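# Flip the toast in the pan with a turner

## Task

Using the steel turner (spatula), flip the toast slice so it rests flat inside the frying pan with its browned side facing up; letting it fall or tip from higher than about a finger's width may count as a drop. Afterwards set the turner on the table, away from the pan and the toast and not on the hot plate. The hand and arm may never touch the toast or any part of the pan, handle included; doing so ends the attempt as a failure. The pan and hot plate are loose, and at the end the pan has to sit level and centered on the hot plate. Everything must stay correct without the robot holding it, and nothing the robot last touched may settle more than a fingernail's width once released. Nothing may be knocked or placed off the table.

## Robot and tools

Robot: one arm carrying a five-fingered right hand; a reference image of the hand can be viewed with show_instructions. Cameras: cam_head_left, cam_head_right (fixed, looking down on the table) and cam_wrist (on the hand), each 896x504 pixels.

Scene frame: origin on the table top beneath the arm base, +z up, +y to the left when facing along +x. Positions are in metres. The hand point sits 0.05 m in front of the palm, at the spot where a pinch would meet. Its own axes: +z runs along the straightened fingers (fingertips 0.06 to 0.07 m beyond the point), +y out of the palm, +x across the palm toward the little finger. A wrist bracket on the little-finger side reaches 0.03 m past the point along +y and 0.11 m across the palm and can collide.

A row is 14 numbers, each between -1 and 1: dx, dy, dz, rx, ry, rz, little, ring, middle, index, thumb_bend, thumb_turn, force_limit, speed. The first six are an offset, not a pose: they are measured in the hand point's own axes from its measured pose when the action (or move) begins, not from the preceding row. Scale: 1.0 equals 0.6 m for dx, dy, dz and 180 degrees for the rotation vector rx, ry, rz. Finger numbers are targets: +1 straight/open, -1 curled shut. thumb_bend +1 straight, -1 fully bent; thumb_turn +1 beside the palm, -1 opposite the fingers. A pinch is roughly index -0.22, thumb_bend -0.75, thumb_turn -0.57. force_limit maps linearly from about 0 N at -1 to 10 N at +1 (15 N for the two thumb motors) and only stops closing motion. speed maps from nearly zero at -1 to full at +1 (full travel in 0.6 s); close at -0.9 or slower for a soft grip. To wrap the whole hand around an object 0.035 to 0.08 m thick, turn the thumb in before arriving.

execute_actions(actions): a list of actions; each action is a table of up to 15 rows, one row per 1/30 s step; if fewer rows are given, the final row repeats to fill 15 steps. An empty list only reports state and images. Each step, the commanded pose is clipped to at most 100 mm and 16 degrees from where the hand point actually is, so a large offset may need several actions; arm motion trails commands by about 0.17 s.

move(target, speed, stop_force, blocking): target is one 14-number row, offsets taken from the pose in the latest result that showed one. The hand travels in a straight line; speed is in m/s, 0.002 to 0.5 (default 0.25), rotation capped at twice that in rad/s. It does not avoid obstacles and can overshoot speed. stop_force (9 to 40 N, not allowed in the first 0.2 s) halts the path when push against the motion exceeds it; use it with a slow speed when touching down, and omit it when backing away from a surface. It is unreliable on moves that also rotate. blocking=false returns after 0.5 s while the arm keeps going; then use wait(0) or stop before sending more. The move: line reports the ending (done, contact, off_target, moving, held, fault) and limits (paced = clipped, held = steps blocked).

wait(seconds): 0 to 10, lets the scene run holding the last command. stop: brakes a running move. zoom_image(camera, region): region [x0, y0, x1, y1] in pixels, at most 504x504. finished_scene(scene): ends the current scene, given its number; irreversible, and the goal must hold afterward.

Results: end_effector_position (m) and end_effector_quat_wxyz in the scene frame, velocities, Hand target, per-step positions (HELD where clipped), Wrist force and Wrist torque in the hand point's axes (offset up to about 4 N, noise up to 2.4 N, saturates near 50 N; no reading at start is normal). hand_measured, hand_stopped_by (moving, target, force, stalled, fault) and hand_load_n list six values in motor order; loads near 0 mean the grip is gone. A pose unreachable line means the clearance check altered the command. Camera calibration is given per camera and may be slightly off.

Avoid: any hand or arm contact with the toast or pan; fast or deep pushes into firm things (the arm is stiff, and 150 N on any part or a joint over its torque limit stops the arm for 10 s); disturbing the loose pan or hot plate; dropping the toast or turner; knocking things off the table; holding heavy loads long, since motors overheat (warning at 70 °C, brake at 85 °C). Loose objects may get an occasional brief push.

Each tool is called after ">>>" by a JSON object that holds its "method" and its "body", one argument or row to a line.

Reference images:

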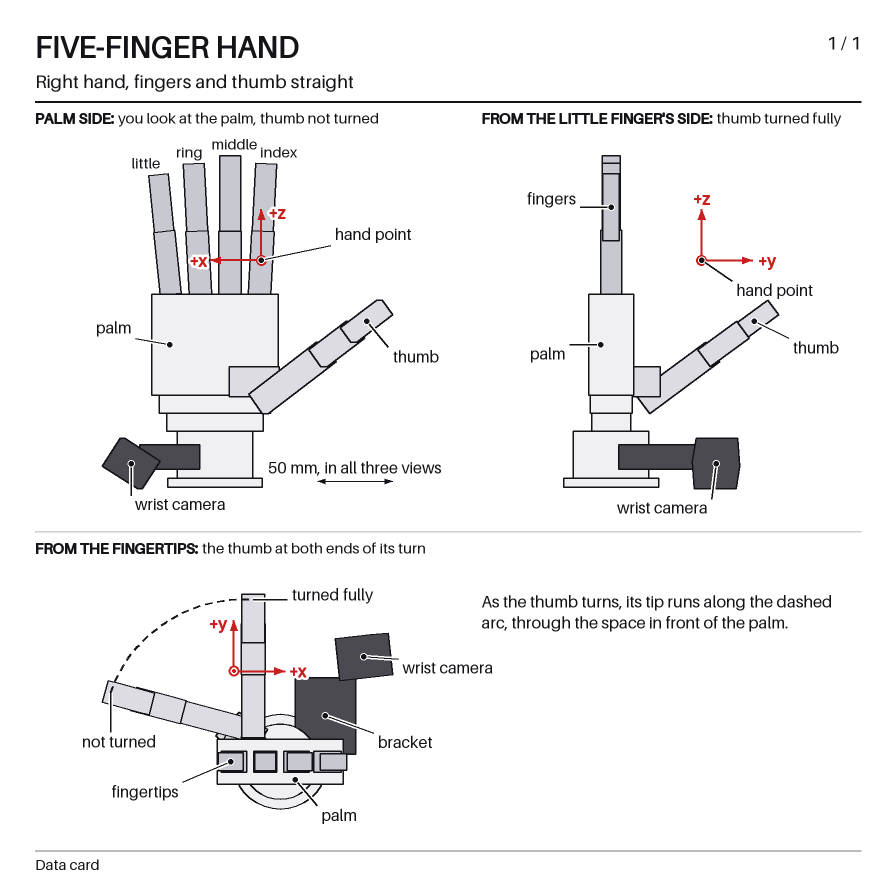

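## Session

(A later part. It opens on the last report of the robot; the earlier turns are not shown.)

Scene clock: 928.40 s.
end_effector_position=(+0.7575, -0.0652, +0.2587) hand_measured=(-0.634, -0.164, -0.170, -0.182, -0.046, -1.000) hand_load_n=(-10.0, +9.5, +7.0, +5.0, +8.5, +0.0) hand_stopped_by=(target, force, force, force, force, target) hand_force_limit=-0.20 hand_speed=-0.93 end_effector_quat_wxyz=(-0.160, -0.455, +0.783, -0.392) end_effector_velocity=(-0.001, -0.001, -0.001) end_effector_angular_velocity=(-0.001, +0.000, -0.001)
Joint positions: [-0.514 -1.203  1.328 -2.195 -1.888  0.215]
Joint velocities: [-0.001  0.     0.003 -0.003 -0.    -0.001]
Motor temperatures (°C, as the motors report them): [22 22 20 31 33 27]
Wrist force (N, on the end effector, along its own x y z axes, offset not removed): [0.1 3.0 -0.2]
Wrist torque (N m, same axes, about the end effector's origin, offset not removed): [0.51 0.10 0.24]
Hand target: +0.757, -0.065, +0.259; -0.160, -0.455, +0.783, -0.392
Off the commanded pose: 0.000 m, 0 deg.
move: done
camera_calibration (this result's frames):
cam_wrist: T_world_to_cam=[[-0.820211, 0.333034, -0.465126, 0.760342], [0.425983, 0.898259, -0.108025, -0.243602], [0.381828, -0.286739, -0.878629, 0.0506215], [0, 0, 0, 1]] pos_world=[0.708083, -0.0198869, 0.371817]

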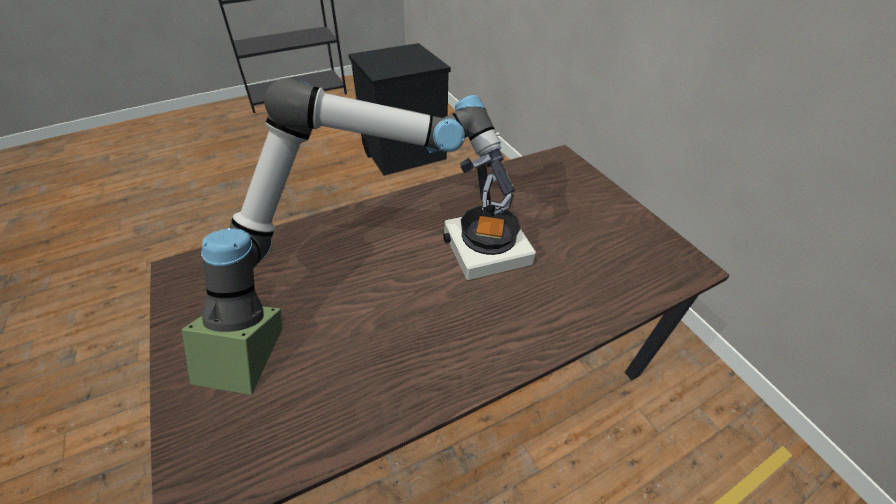

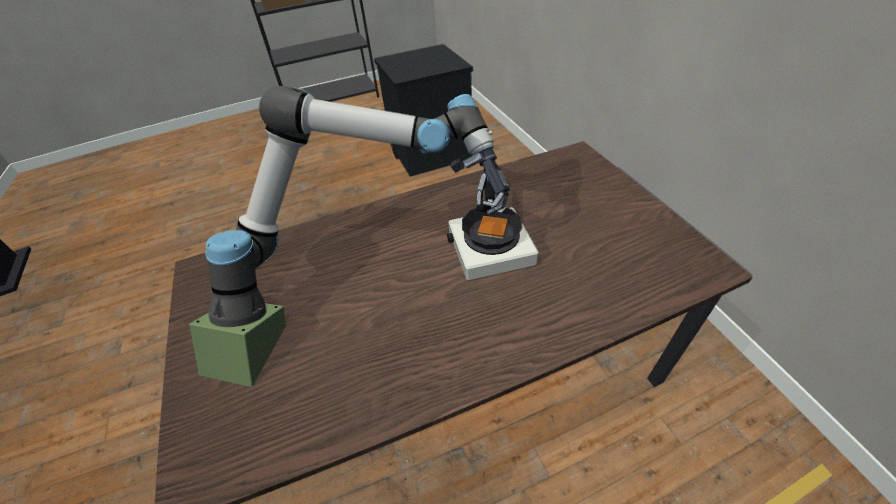

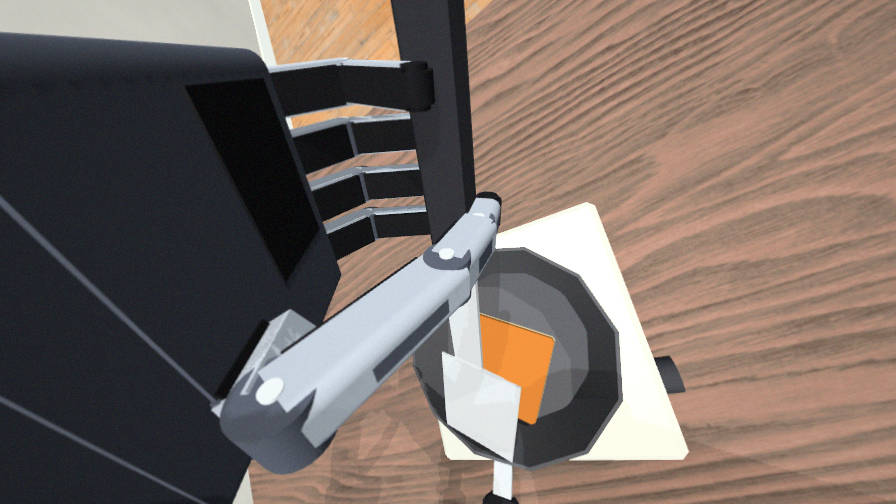

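>>> {"method": "move", "body": {
  "target": [0.32140,0.42184,0.17492,-0.01714,-0.16818,0.10686,-0.63,-0.7,-0.62,-0.62,-0.42,-1,-0.2,-0.93],
  "speed": 0.18
}}

Scene clock: 947.60 s.
end_effector_position=(+0.4534, -0.1879, +0.1898) hand_measured=(-0.634, -0.164, -0.170, -0.182, -0.046, -1.000) hand_load_n=(-10.5, +9.5, +7.0, +5.0, +8.5, +0.0) hand_stopped_by=(target, force, force, force, force, target) hand_force_limit=-0.20 hand_speed=-0.93 end_effector_quat_wxyz=(+0.103, -0.401, +0.872, -0.261) end_effector_velocity=(-0.001, -0.001, +0.001) end_effector_angular_velocity=(-0.000, -0.003, +0.002)
Joint positions: [-1.283 -1.519  2.349 -2.757 -0.993 -0.177]
Joint velocities: [-0.006  0.     0.002 -0.     0.005 -0.006]
Motor temperatures (°C, as the motors report them): [22 22 20 31 33 27]
Wrist force (N, on the end effector, along its own x y z axes, offset not removed): [3.6 1.8 1.0]
Wrist torque (N m, same axes, about the end effector's origin, offset not removed): [0.32 -0.47 0.46]
Hand target: +0.453, -0.188, +0.190; +0.103, -0.401, +0.872, -0.261
Off the commanded pose: 0.000 m, 0 deg.
move: done
camera_calibration (this result's frames):
cam_wrist: T_world_to_cam=[[-0.634539, 0.586739, -0.503089, 0.490472], [0.353948, 0.799251, 0.485715, -0.10997], [0.687082, 0.130138, -0.71483, -0.0201585], [0, 0, 0, 1]] pos_world=[0.363998, -0.197263, 0.285755]

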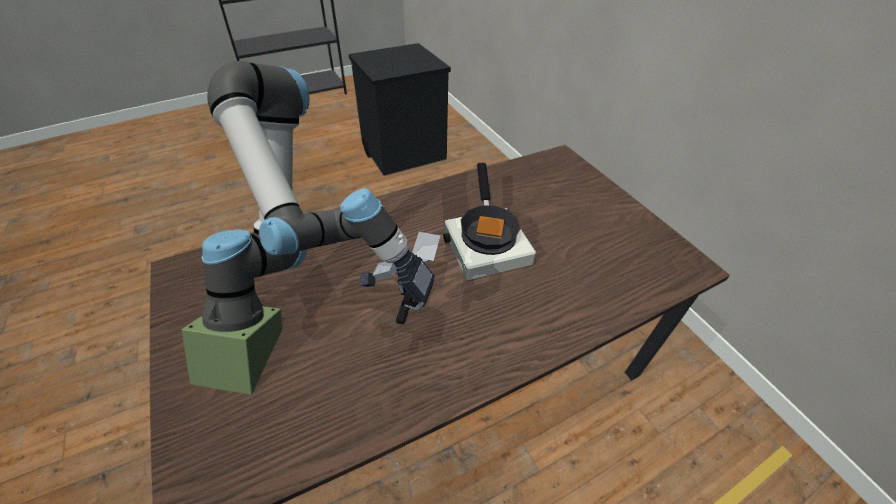

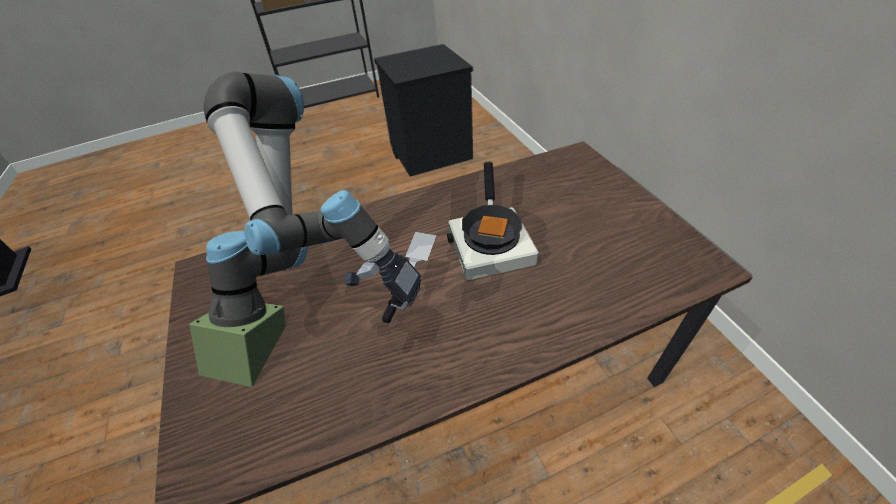

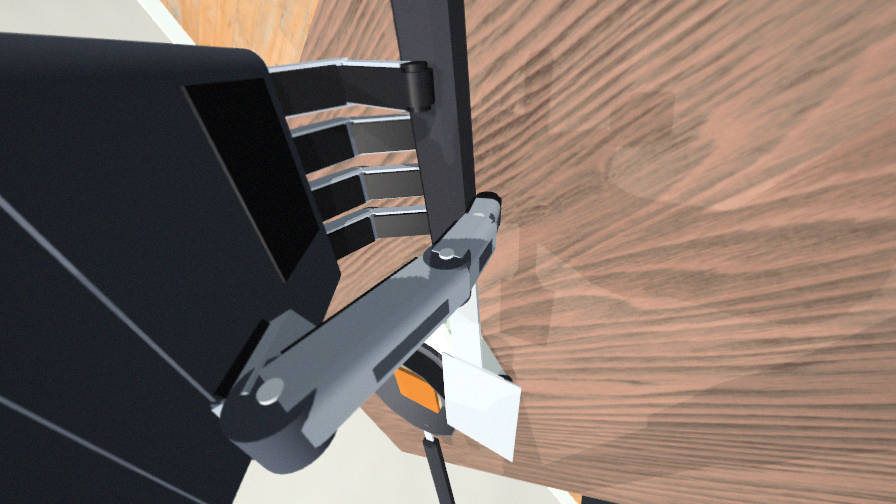

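>>> {"method": "move", "body": {
  "target": [-0.13718,0.05961,0.19439,0.00331,-0.06367,-0.09968,-0.63,-0.7,-0.62,-0.62,-0.42,-1,-0.2,-0.93],
  "speed": 0.15
}}

>>> {"method": "zoom_image", "body": {
  "camera": "cam_head_right",
  "region": [340, 200, 500, 350]
}}

>>> {"method": "zoom_image", "body": {
  "camera": "cam_head_left",
  "region": [350, 200, 510, 350]
}}

Scene clock: 959.03 s.
end_effector_position=(+0.5299, -0.1500, +0.0700) hand_measured=(-0.634, -0.164, -0.170, -0.182, -0.046, -1.000) hand_load_n=(-10.5, +9.5, +7.0, +5.0, +8.5, +0.0) hand_stopped_by=(target, force, force, force, force, target) hand_force_limit=-0.20 hand_speed=-0.93 end_effector_quat_wxyz=(+0.150, -0.555, +0.783, -0.237) end_effector_velocity=(+0.002, -0.000, -0.000) end_effector_angular_velocity=(-0.000, -0.002, +0.001)
Joint positions: [-1.013 -1.163  2.282 -3.189 -0.906 -0.208]
Joint velocities: [ 0.002  0.004 -0.003 -0.004  0.     0.004]
Motor temperatures (°C, as the motors report them): [22 22 20 31 33 27]
Wrist force (N, on the end effector, along its own x y z axes, offset not removed): [0.3 1.4 0.2]
Wrist torque (N m, same axes, about the end effector's origin, offset not removed): [0.19 0.11 0.11]
Hand target: +0.530, -0.150, +0.070; +0.150, -0.555, +0.783, -0.237
Off the commanded pose: 0.000 m, 0 deg.
move: done
camera_calibration (this result's frames):
cam_wrist: T_world_to_cam=[[-0.804301, 0.316475, -0.502936, 0.505926], [0.0396137, 0.87305, 0.48602, 0.0684597], [0.592901, 0.370983, -0.714731, -0.0772977], [0, 0, 0, 1]] pos_world=[0.450035, -0.191205, 0.165929]

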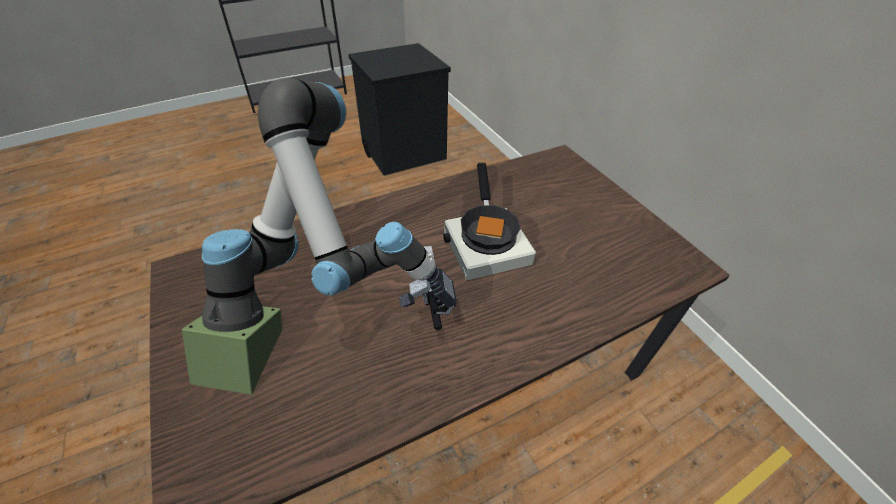

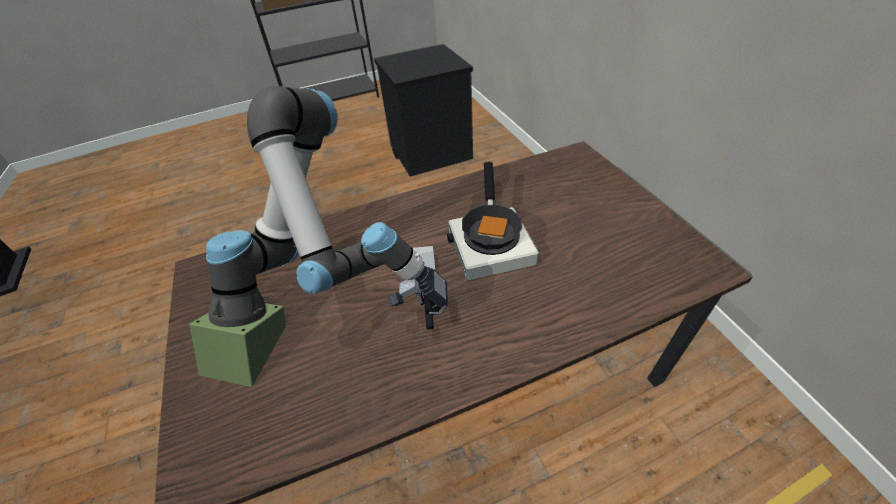

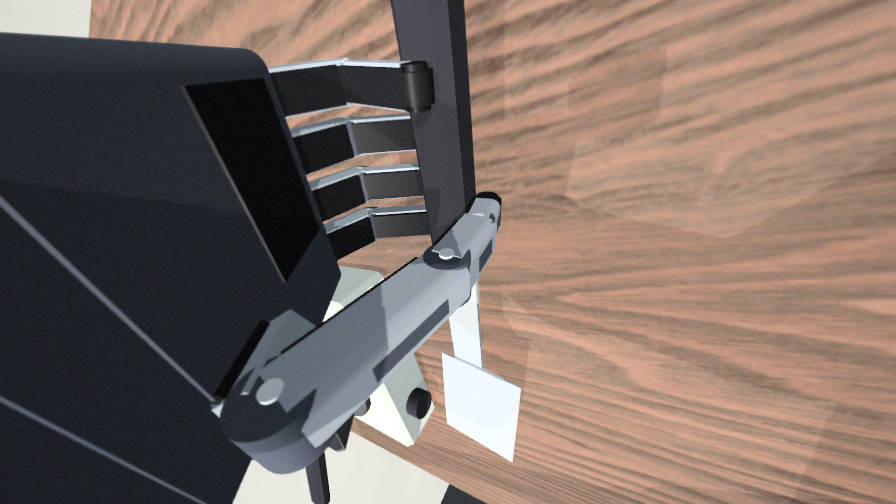

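Region (340, 200, 500, 350) of cam_head_right's 896x504 image, scaled by 3.150, with more detail than that image has; it fills the top 472 rows of this view, and the rest is white.

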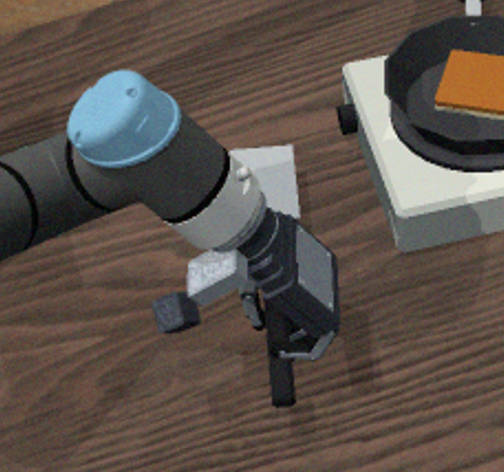

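Region (350, 200, 510, 350) of cam_head_left's 896x504 image, scaled by 3.150, with more detail than that image has; it fills the top 472 rows of this view, and the rest is white.

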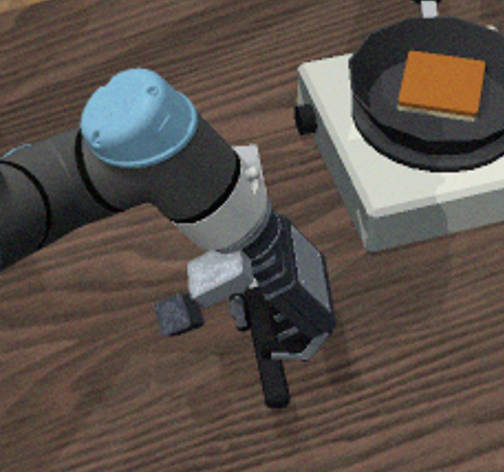

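>>> {"method": "execute_actions", "body": {
  "actions": []
}}

Scene clock: 968.53 s.
end_effector_position=(+0.5300, -0.1500, +0.0699) hand_measured=(-0.634, -0.164, -0.170, -0.182, -0.046, -1.000) hand_load_n=(-10.5, +9.5, +7.0, +5.0, +8.5, +0.0) hand_stopped_by=(target, force, force, force, force, target) hand_force_limit=-0.20 hand_speed=-0.93 end_effector_quat_wxyz=(+0.150, -0.555, +0.783, -0.237) end_effector_velocity=(-0.000, +0.000, -0.000) end_effector_angular_velocity=(-0.000, +0.000, +0.000)
Joint positions: [-1.013 -1.162  2.282 -3.189 -0.906 -0.208]
Joint velocities: [ 0. -0.  0. -0. -0. -0.]
Motor temperatures (°C, as the motors report them): [22 22 20 31 33 27]
Wrist force (N, on the end effector, along its own x y z axes, offset not removed): [1.4 2.7 0.7]
Wrist torque (N m, same axes, about the end effector's origin, offset not removed): [0.42 -0.08 0.36]
Hand target: +0.530, -0.150, +0.070; +0.150, -0.555, +0.783, -0.237
Off the commanded pose: 0.000 m, 0 deg.
camera_calibration (this result's frames):
cam_wrist: T_world_to_cam=[[-0.804337, 0.316338, -0.502964, 0.505941], [0.0394245, 0.873042, 0.486049, 0.0685935], [0.592865, 0.371118, -0.714691, -0.0774002], [0, 0, 0, 1]] pos_world=[0.45013, -0.191209, 0.165813]

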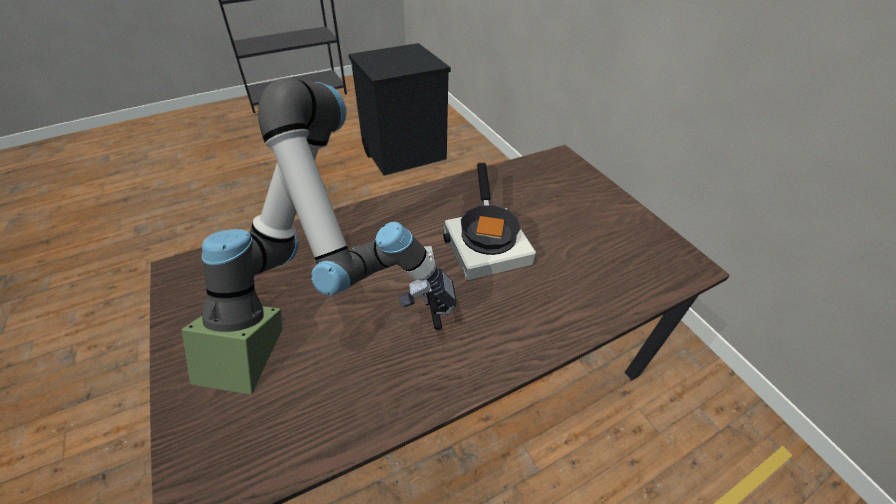

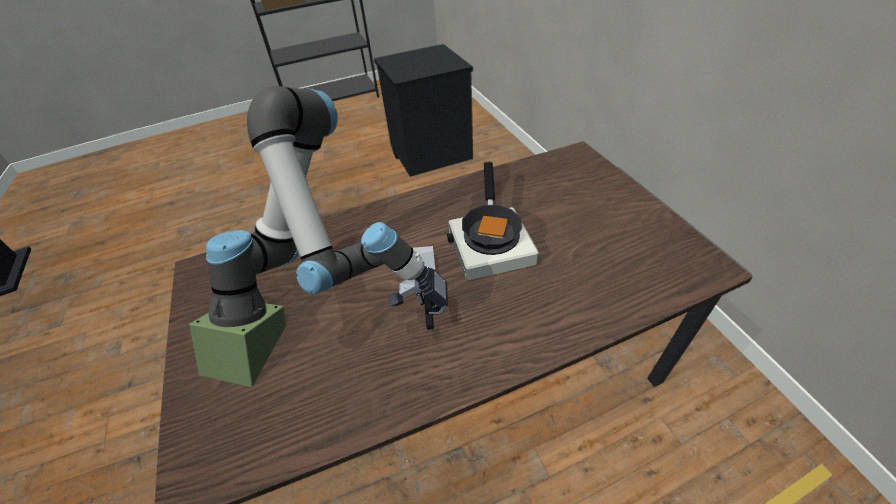

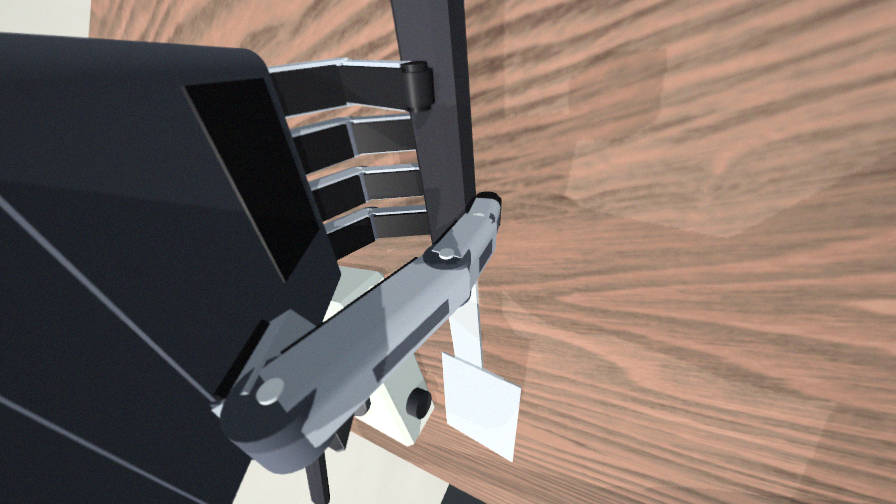

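>>> {"method": "move", "body": {
  "target": [0.0031,0.0644,0.0084,0,0,0,-0.63,-0.7,-0.62,-0.62,-0.42,-1,-0.2,-0.93],
  "speed": 0.05
}}

Scene clock: 974.70 s.
end_effector_position=(+0.5012, -0.1423, +0.0450) hand_measured=(-0.634, -0.164, -0.170, -0.182, -0.046, -1.000) hand_load_n=(-10.5, +9.5, +7.0, +5.0, +8.5, +0.0) hand_stopped_by=(target, force, force, force, force, target) hand_force_limit=-0.20 hand_speed=-0.93 end_effector_quat_wxyz=(+0.150, -0.555, +0.783, -0.237) end_effector_velocity=(-0.002, +0.001, -0.002) end_effector_angular_velocity=(+0.001, +0.001, +0.000)
Joint positions: [-1.025 -1.121  2.367 -3.307 -0.901 -0.22 ]
Joint velocities: [-0.     0.003  0.004 -0.006  0.    -0.001]
Motor temperatures (°C, as the motors report them): [22 22 20 31 33 27]
Wrist force (N, on the end effector, along its own x y z axes, offset not removed): [2.6 0.6 0.6]
Wrist torque (N m, same axes, about the end effector's origin, offset not removed): [0.11 -0.14 0.35]
Hand target: +0.501, -0.142, +0.045; +0.150, -0.555, +0.783, -0.237
Off the commanded pose: 0.000 m, 0 deg.
move: done
camera_calibration (this result's frames):
cam_wrist: T_world_to_cam=[[-0.804367, 0.316334, -0.502917, 0.467811], [0.0394449, 0.873039, 0.486052, 0.0751746], [0.592821, 0.371127, -0.714722, -0.0809145], [0, 0, 0, 1]] pos_world=[0.421294, -0.183585, 0.1409]

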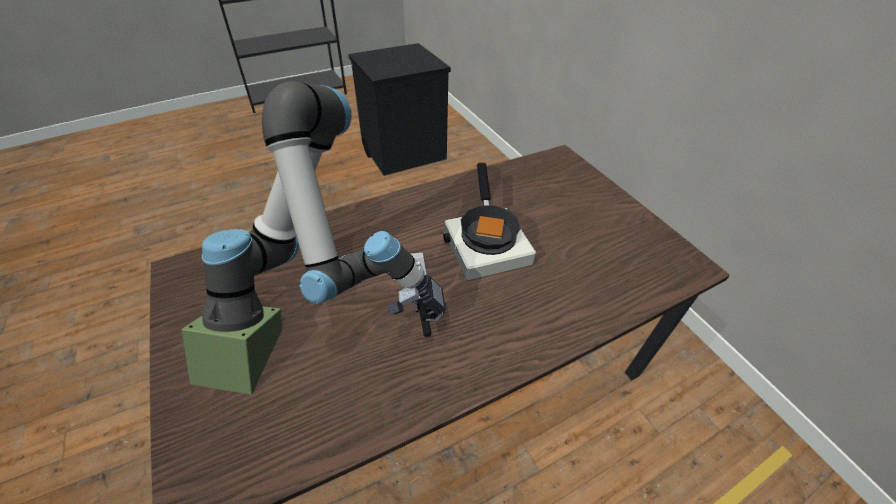

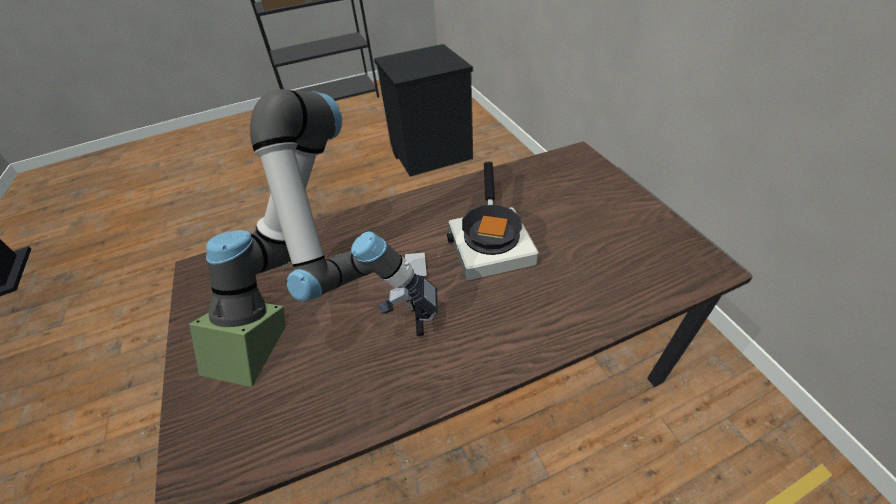

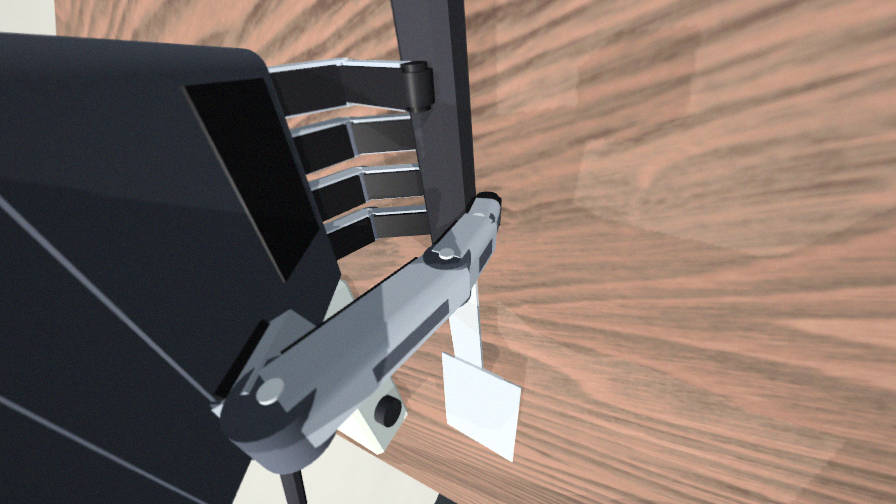

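>>> {"method": "move", "body": {
  "target": [-0.00061,0.01166,0.01825,0,0,0,-0.63,-0.7,-0.62,-0.62,-0.42,-1,-0.2,-0.93],
  "speed": 0.01,
  "stop_force": 9
}}

>>> {"method": "zoom_image", "body": {
  "camera": "cam_head_right",
  "region": [350,230,490,350]
}}

Scene clock: 980.63 s.
end_effector_position=(+0.5012, -0.1423, +0.0321) hand_measured=(-0.634, -0.164, -0.170, -0.182, -0.046, -1.000) hand_load_n=(-10.5, +9.5, +7.0, +5.0, +8.5, +0.0) hand_stopped_by=(target, force, force, force, force, target) hand_force_limit=-0.20 hand_speed=-0.93 end_effector_quat_wxyz=(+0.150, -0.555, +0.783, -0.237) end_effector_velocity=(-0.000, +0.000, -0.002) end_effector_angular_velocity=(+0.002, -0.000, -0.001)
Joint positions: [-1.01  -1.081  2.365 -3.356 -0.907 -0.204]
Joint velocities: [ 0.001  0.005  0.    -0.006  0.     0.003]
Motor temperatures (°C, as the motors report them): [22 22 20 31 33 27]
Wrist force (N, on the end effector, along its own x y z axes, offset not removed): [1.1 1.1 1.4]
Wrist torque (N m, same axes, about the end effector's origin, offset not removed): [0.08 -0.05 0.27]
Hand target: +0.501, -0.142, +0.032; +0.150, -0.555, +0.783, -0.237
Off the commanded pose: 0.000 m, 0 deg.
move: done
camera_calibration (this result's frames):
cam_wrist: T_world_to_cam=[[-0.804376, 0.316337, -0.502902, 0.461346], [0.039443, 0.87303, 0.486069, 0.0814308], [0.59281, 0.371146, -0.714721, -0.0900942], [0, 0, 0, 1]] pos_world=[0.421293, -0.183595, 0.128039]

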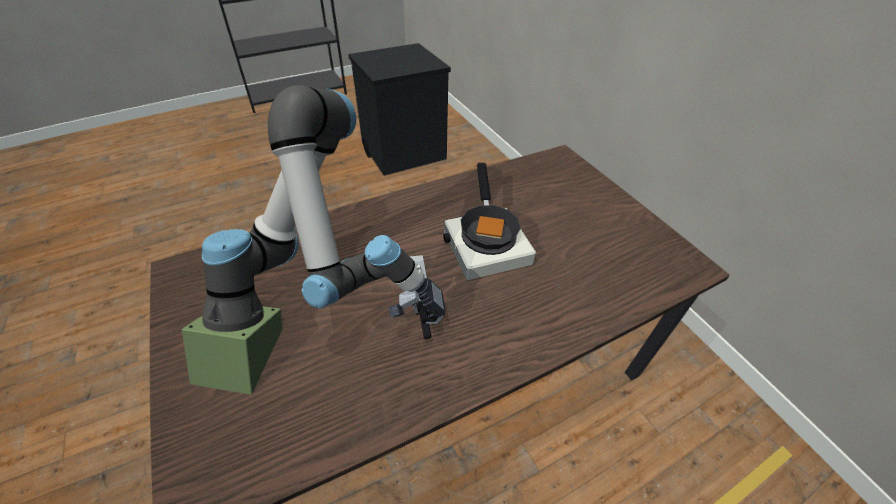

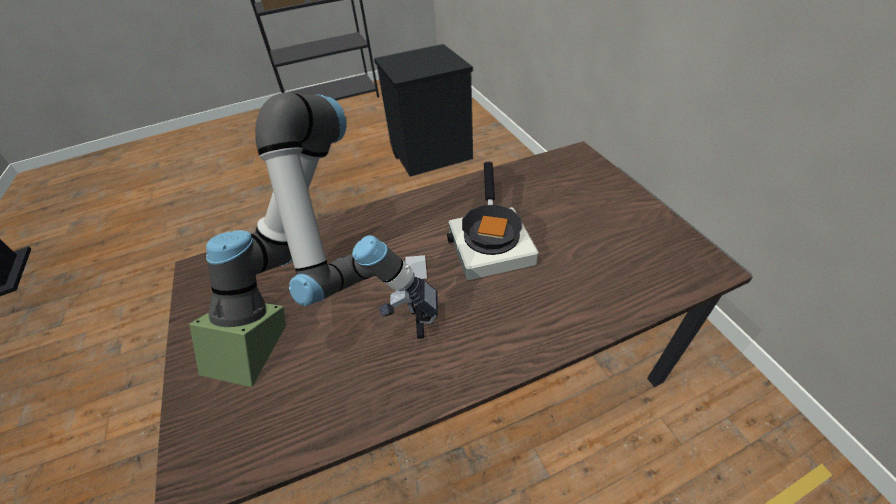

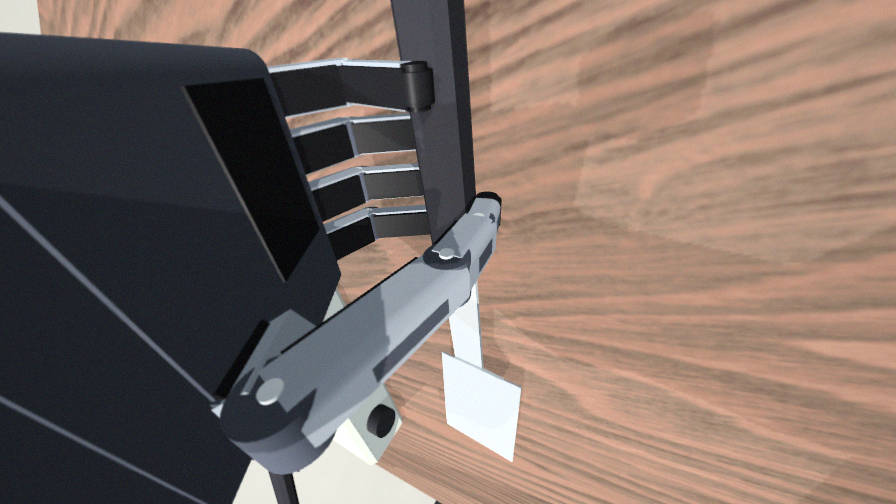

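Region (350, 230, 490, 350) of cam_head_right's 896x504 image, scaled by 3.600, with more detail than that image has; it fills the top 432 rows of this view, and the rest is white.

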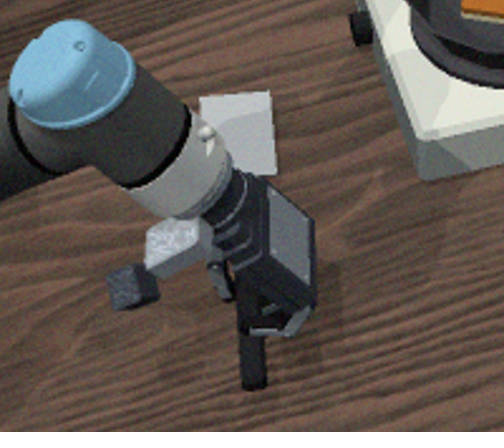

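>>> {"method": "move", "body": {
  "target": [-0.00019,0.00359,0.00562,0,0,0,-0.63,-0.7,-0.62,-0.62,-0.42,-1,-0.2,-0.93],
  "speed": 0.004,
  "stop_force": 9
}}

Scene clock: 984.27 s.
end_effector_position=(+0.5012, -0.1423, +0.0282) hand_measured=(-0.634, -0.164, -0.170, -0.182, -0.046, -1.000) hand_load_n=(-10.5, +9.5, +7.0, +5.0, +8.5, +0.0) hand_stopped_by=(target, force, force, force, force, target) hand_force_limit=-0.20 hand_speed=-0.93 end_effector_quat_wxyz=(+0.150, -0.555, +0.783, -0.237) end_effector_velocity=(+0.000, -0.000, -0.001) end_effector_angular_velocity=(+0.001, -0.000, -0.000)
Joint positions: [-1.005 -1.069  2.364 -3.37  -0.91  -0.199]
Joint velocities: [ 0.001  0.002 -0.001 -0.002  0.     0.002]
Motor temperatures (°C, as the motors report them): [22 22 20 31 33 27]
Wrist force (N, on the end effector, along its own x y z axes, offset not removed): [3.2 2.5 0.9]
Wrist torque (N m, same axes, about the end effector's origin, offset not removed): [0.38 -0.38 0.39]
Hand target: +0.501, -0.142, +0.028; +0.150, -0.555, +0.783, -0.237
Off the commanded pose: 0.000 m, 0 deg.
move: done
camera_calibration (this result's frames):
cam_wrist: T_world_to_cam=[[-0.804379, 0.316338, -0.502897, 0.459364], [0.0394425, 0.873027, 0.486074, 0.0833494], [0.592806, 0.371152, -0.714722, -0.0929114], [0, 0, 0, 1]] pos_world=[0.421294, -0.183596, 0.124093]

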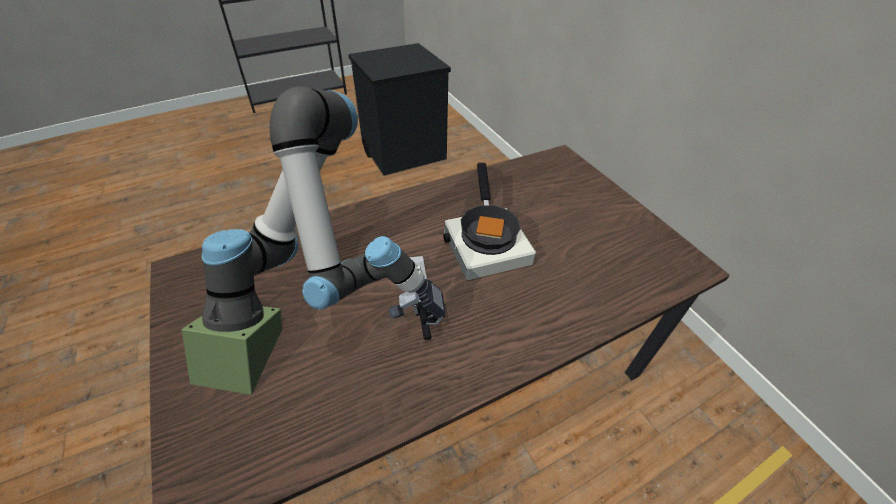

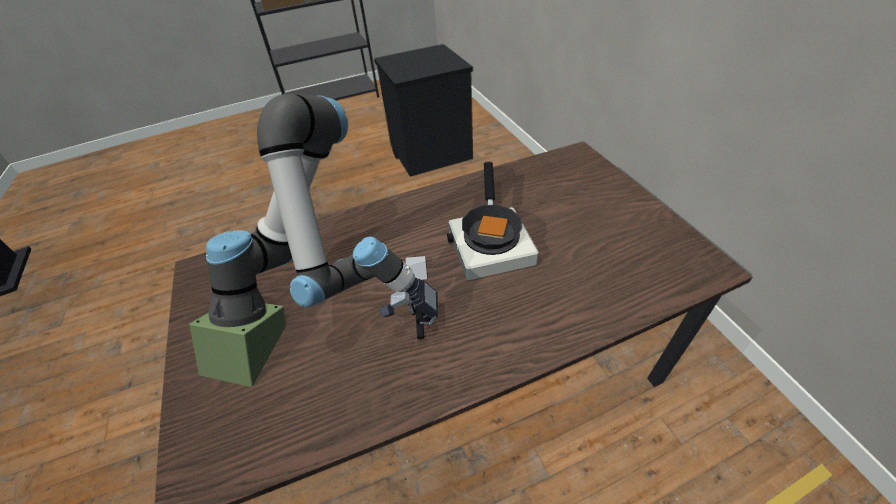

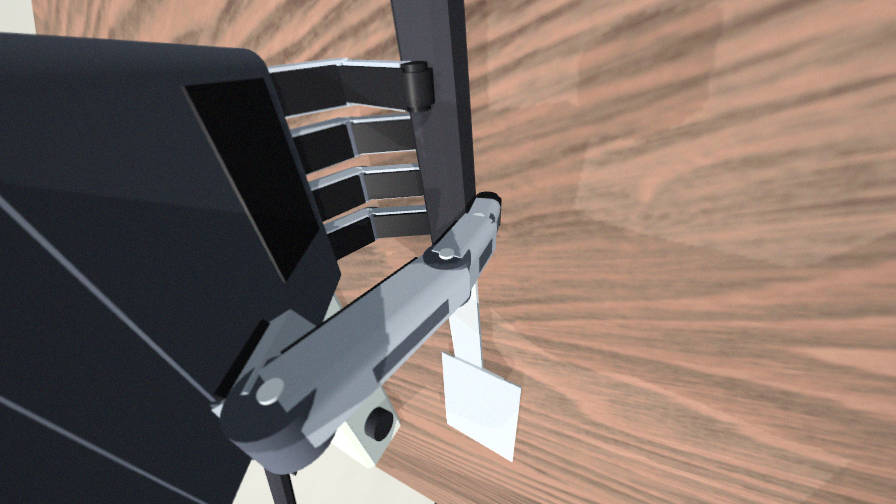

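>>> {"method": "move", "body": {
  "target": [-0.00014,0.00269,0.00421,0,0,0,-0.63,-0.7,-0.62,-0.62,-0.42,-1,-0.2,-0.93],
  "speed": 0.004,
  "stop_force": 9
}}

Scene clock: 986.80 s.
end_effector_position=(+0.5012, -0.1423, +0.0252) hand_measured=(-0.634, -0.164, -0.170, -0.182, -0.046, -1.000) hand_load_n=(-10.5, +9.5, +7.0, +5.0, +8.5, +0.0) hand_stopped_by=(target, force, force, force, force, target) hand_force_limit=-0.20 hand_speed=-0.93 end_effector_quat_wxyz=(+0.150, -0.555, +0.783, -0.237) end_effector_velocity=(-0.000, +0.000, -0.001) end_effector_angular_velocity=(+0.000, +0.001, -0.000)
Joint positions: [-1.002 -1.06   2.364 -3.381 -0.911 -0.195]
Joint velocities: [ 0.001  0.002  0.    -0.002 -0.001  0.001]
Motor temperatures (°C, as the motors report them): [22 22 20 31 33 27]
Wrist force (N, on the end effector, along its own x y z axes, offset not removed): [3.9 2.9 -2.2]
Wrist torque (N m, same axes, about the end effector's origin, offset not removed): [0.63 -0.24 0.46]
Hand target: +0.501, -0.142, +0.025; +0.150, -0.555, +0.783, -0.237
Off the commanded pose: 0.000 m, 0 deg.
move: done
camera_calibration (this result's frames):
cam_wrist: T_world_to_cam=[[-0.804382, 0.316339, -0.502891, 0.457886], [0.0394424, 0.873025, 0.486078, 0.0847811], [0.592802, 0.371158, -0.714722, -0.0950108], [0, 0, 0, 1]] pos_world=[0.421294, -0.183599, 0.12115]

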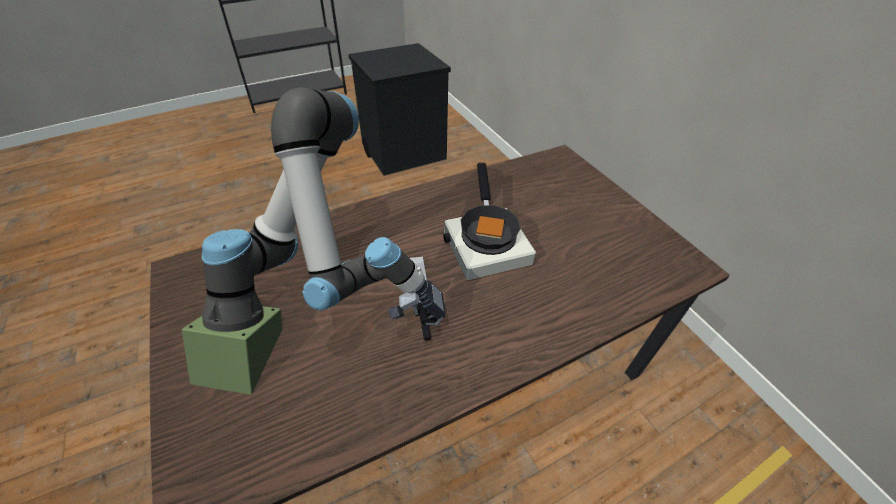

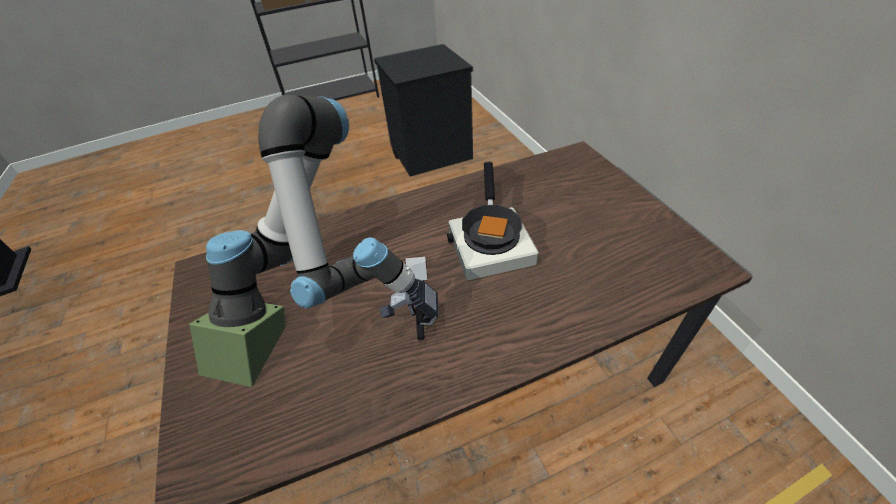

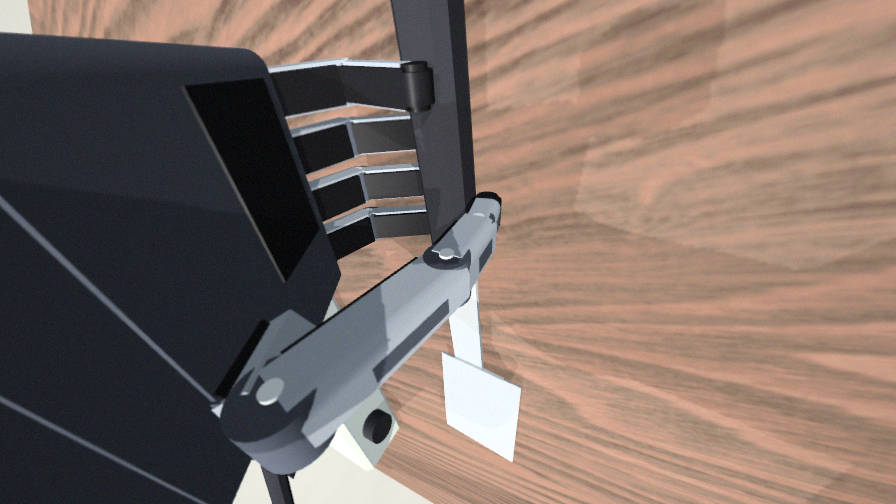

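>>> {"method": "move", "body": {
  "target": [-0.00009,0.00179,0.00281,0,0,0,-0.63,-0.7,-0.62,-0.62,-0.42,-1,-0.2,-0.93],
  "speed": 0.003,
  "stop_force": 9
}}

Scene clock: 989.07 s.
end_effector_position=(+0.5012, -0.1423, +0.0233) hand_measured=(-0.634, -0.164, -0.170, -0.182, -0.046, -1.000) hand_load_n=(-10.5, +9.5, +7.0, +5.0, +8.5, +0.0) hand_stopped_by=(target, force, force, force, force, target) hand_force_limit=-0.20 hand_speed=-0.93 end_effector_quat_wxyz=(+0.150, -0.555, +0.783, -0.237) end_effector_velocity=(-0.000, +0.001, -0.001) end_effector_angular_velocity=(+0.001, +0.001, +0.000)
Joint positions: [-1.    -1.054  2.363 -3.388 -0.912 -0.193]
Joint velocities: [ 0.001  0.001  0.001 -0.001 -0.     0.   ]
Motor temperatures (°C, as the motors report them): [22 22 20 31 33 27]
Wrist force (N, on the end effector, along its own x y z axes, offset not removed): [2.8 3.4 0.9]
Wrist torque (N m, same axes, about the end effector's origin, offset not removed): [0.45 -0.17 0.41]
Hand target: +0.501, -0.142, +0.023; +0.150, -0.555, +0.783, -0.237
Off the commanded pose: 0.000 m, 0 deg.
move: done
camera_calibration (this result's frames):
cam_wrist: T_world_to_cam=[[-0.804385, 0.316339, -0.502887, 0.456905], [0.0394427, 0.873023, 0.486082, 0.0857353], [0.592798, 0.371161, -0.714723, -0.0964066], [0, 0, 0, 1]] pos_world=[0.421296, -0.183603, 0.119193]

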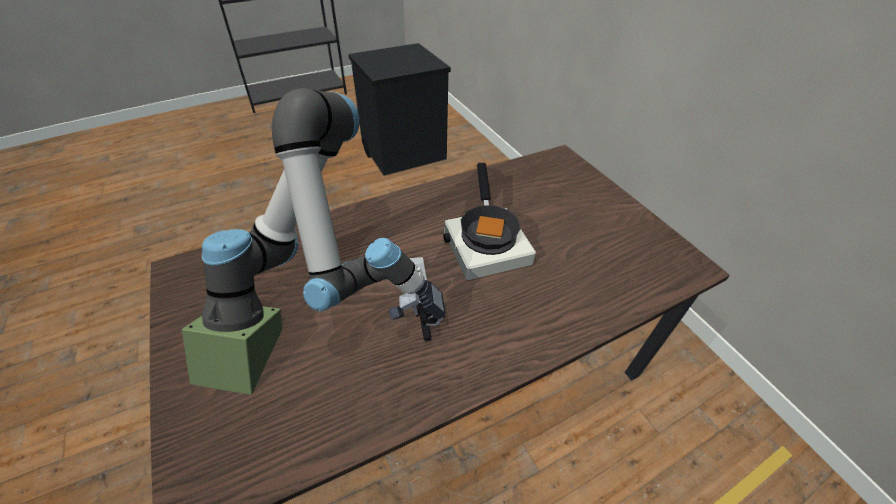

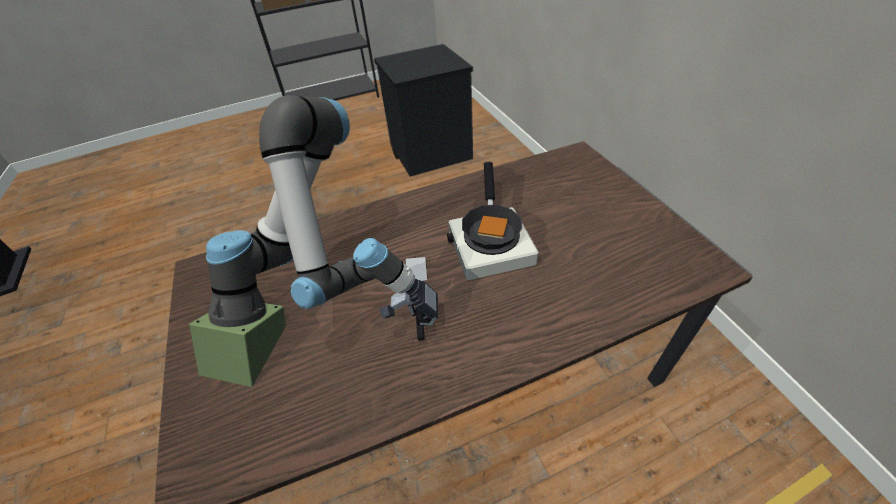

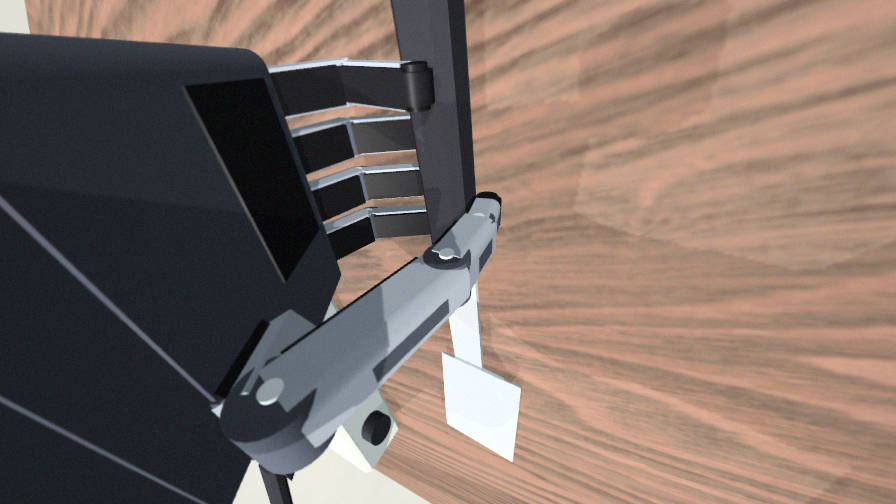

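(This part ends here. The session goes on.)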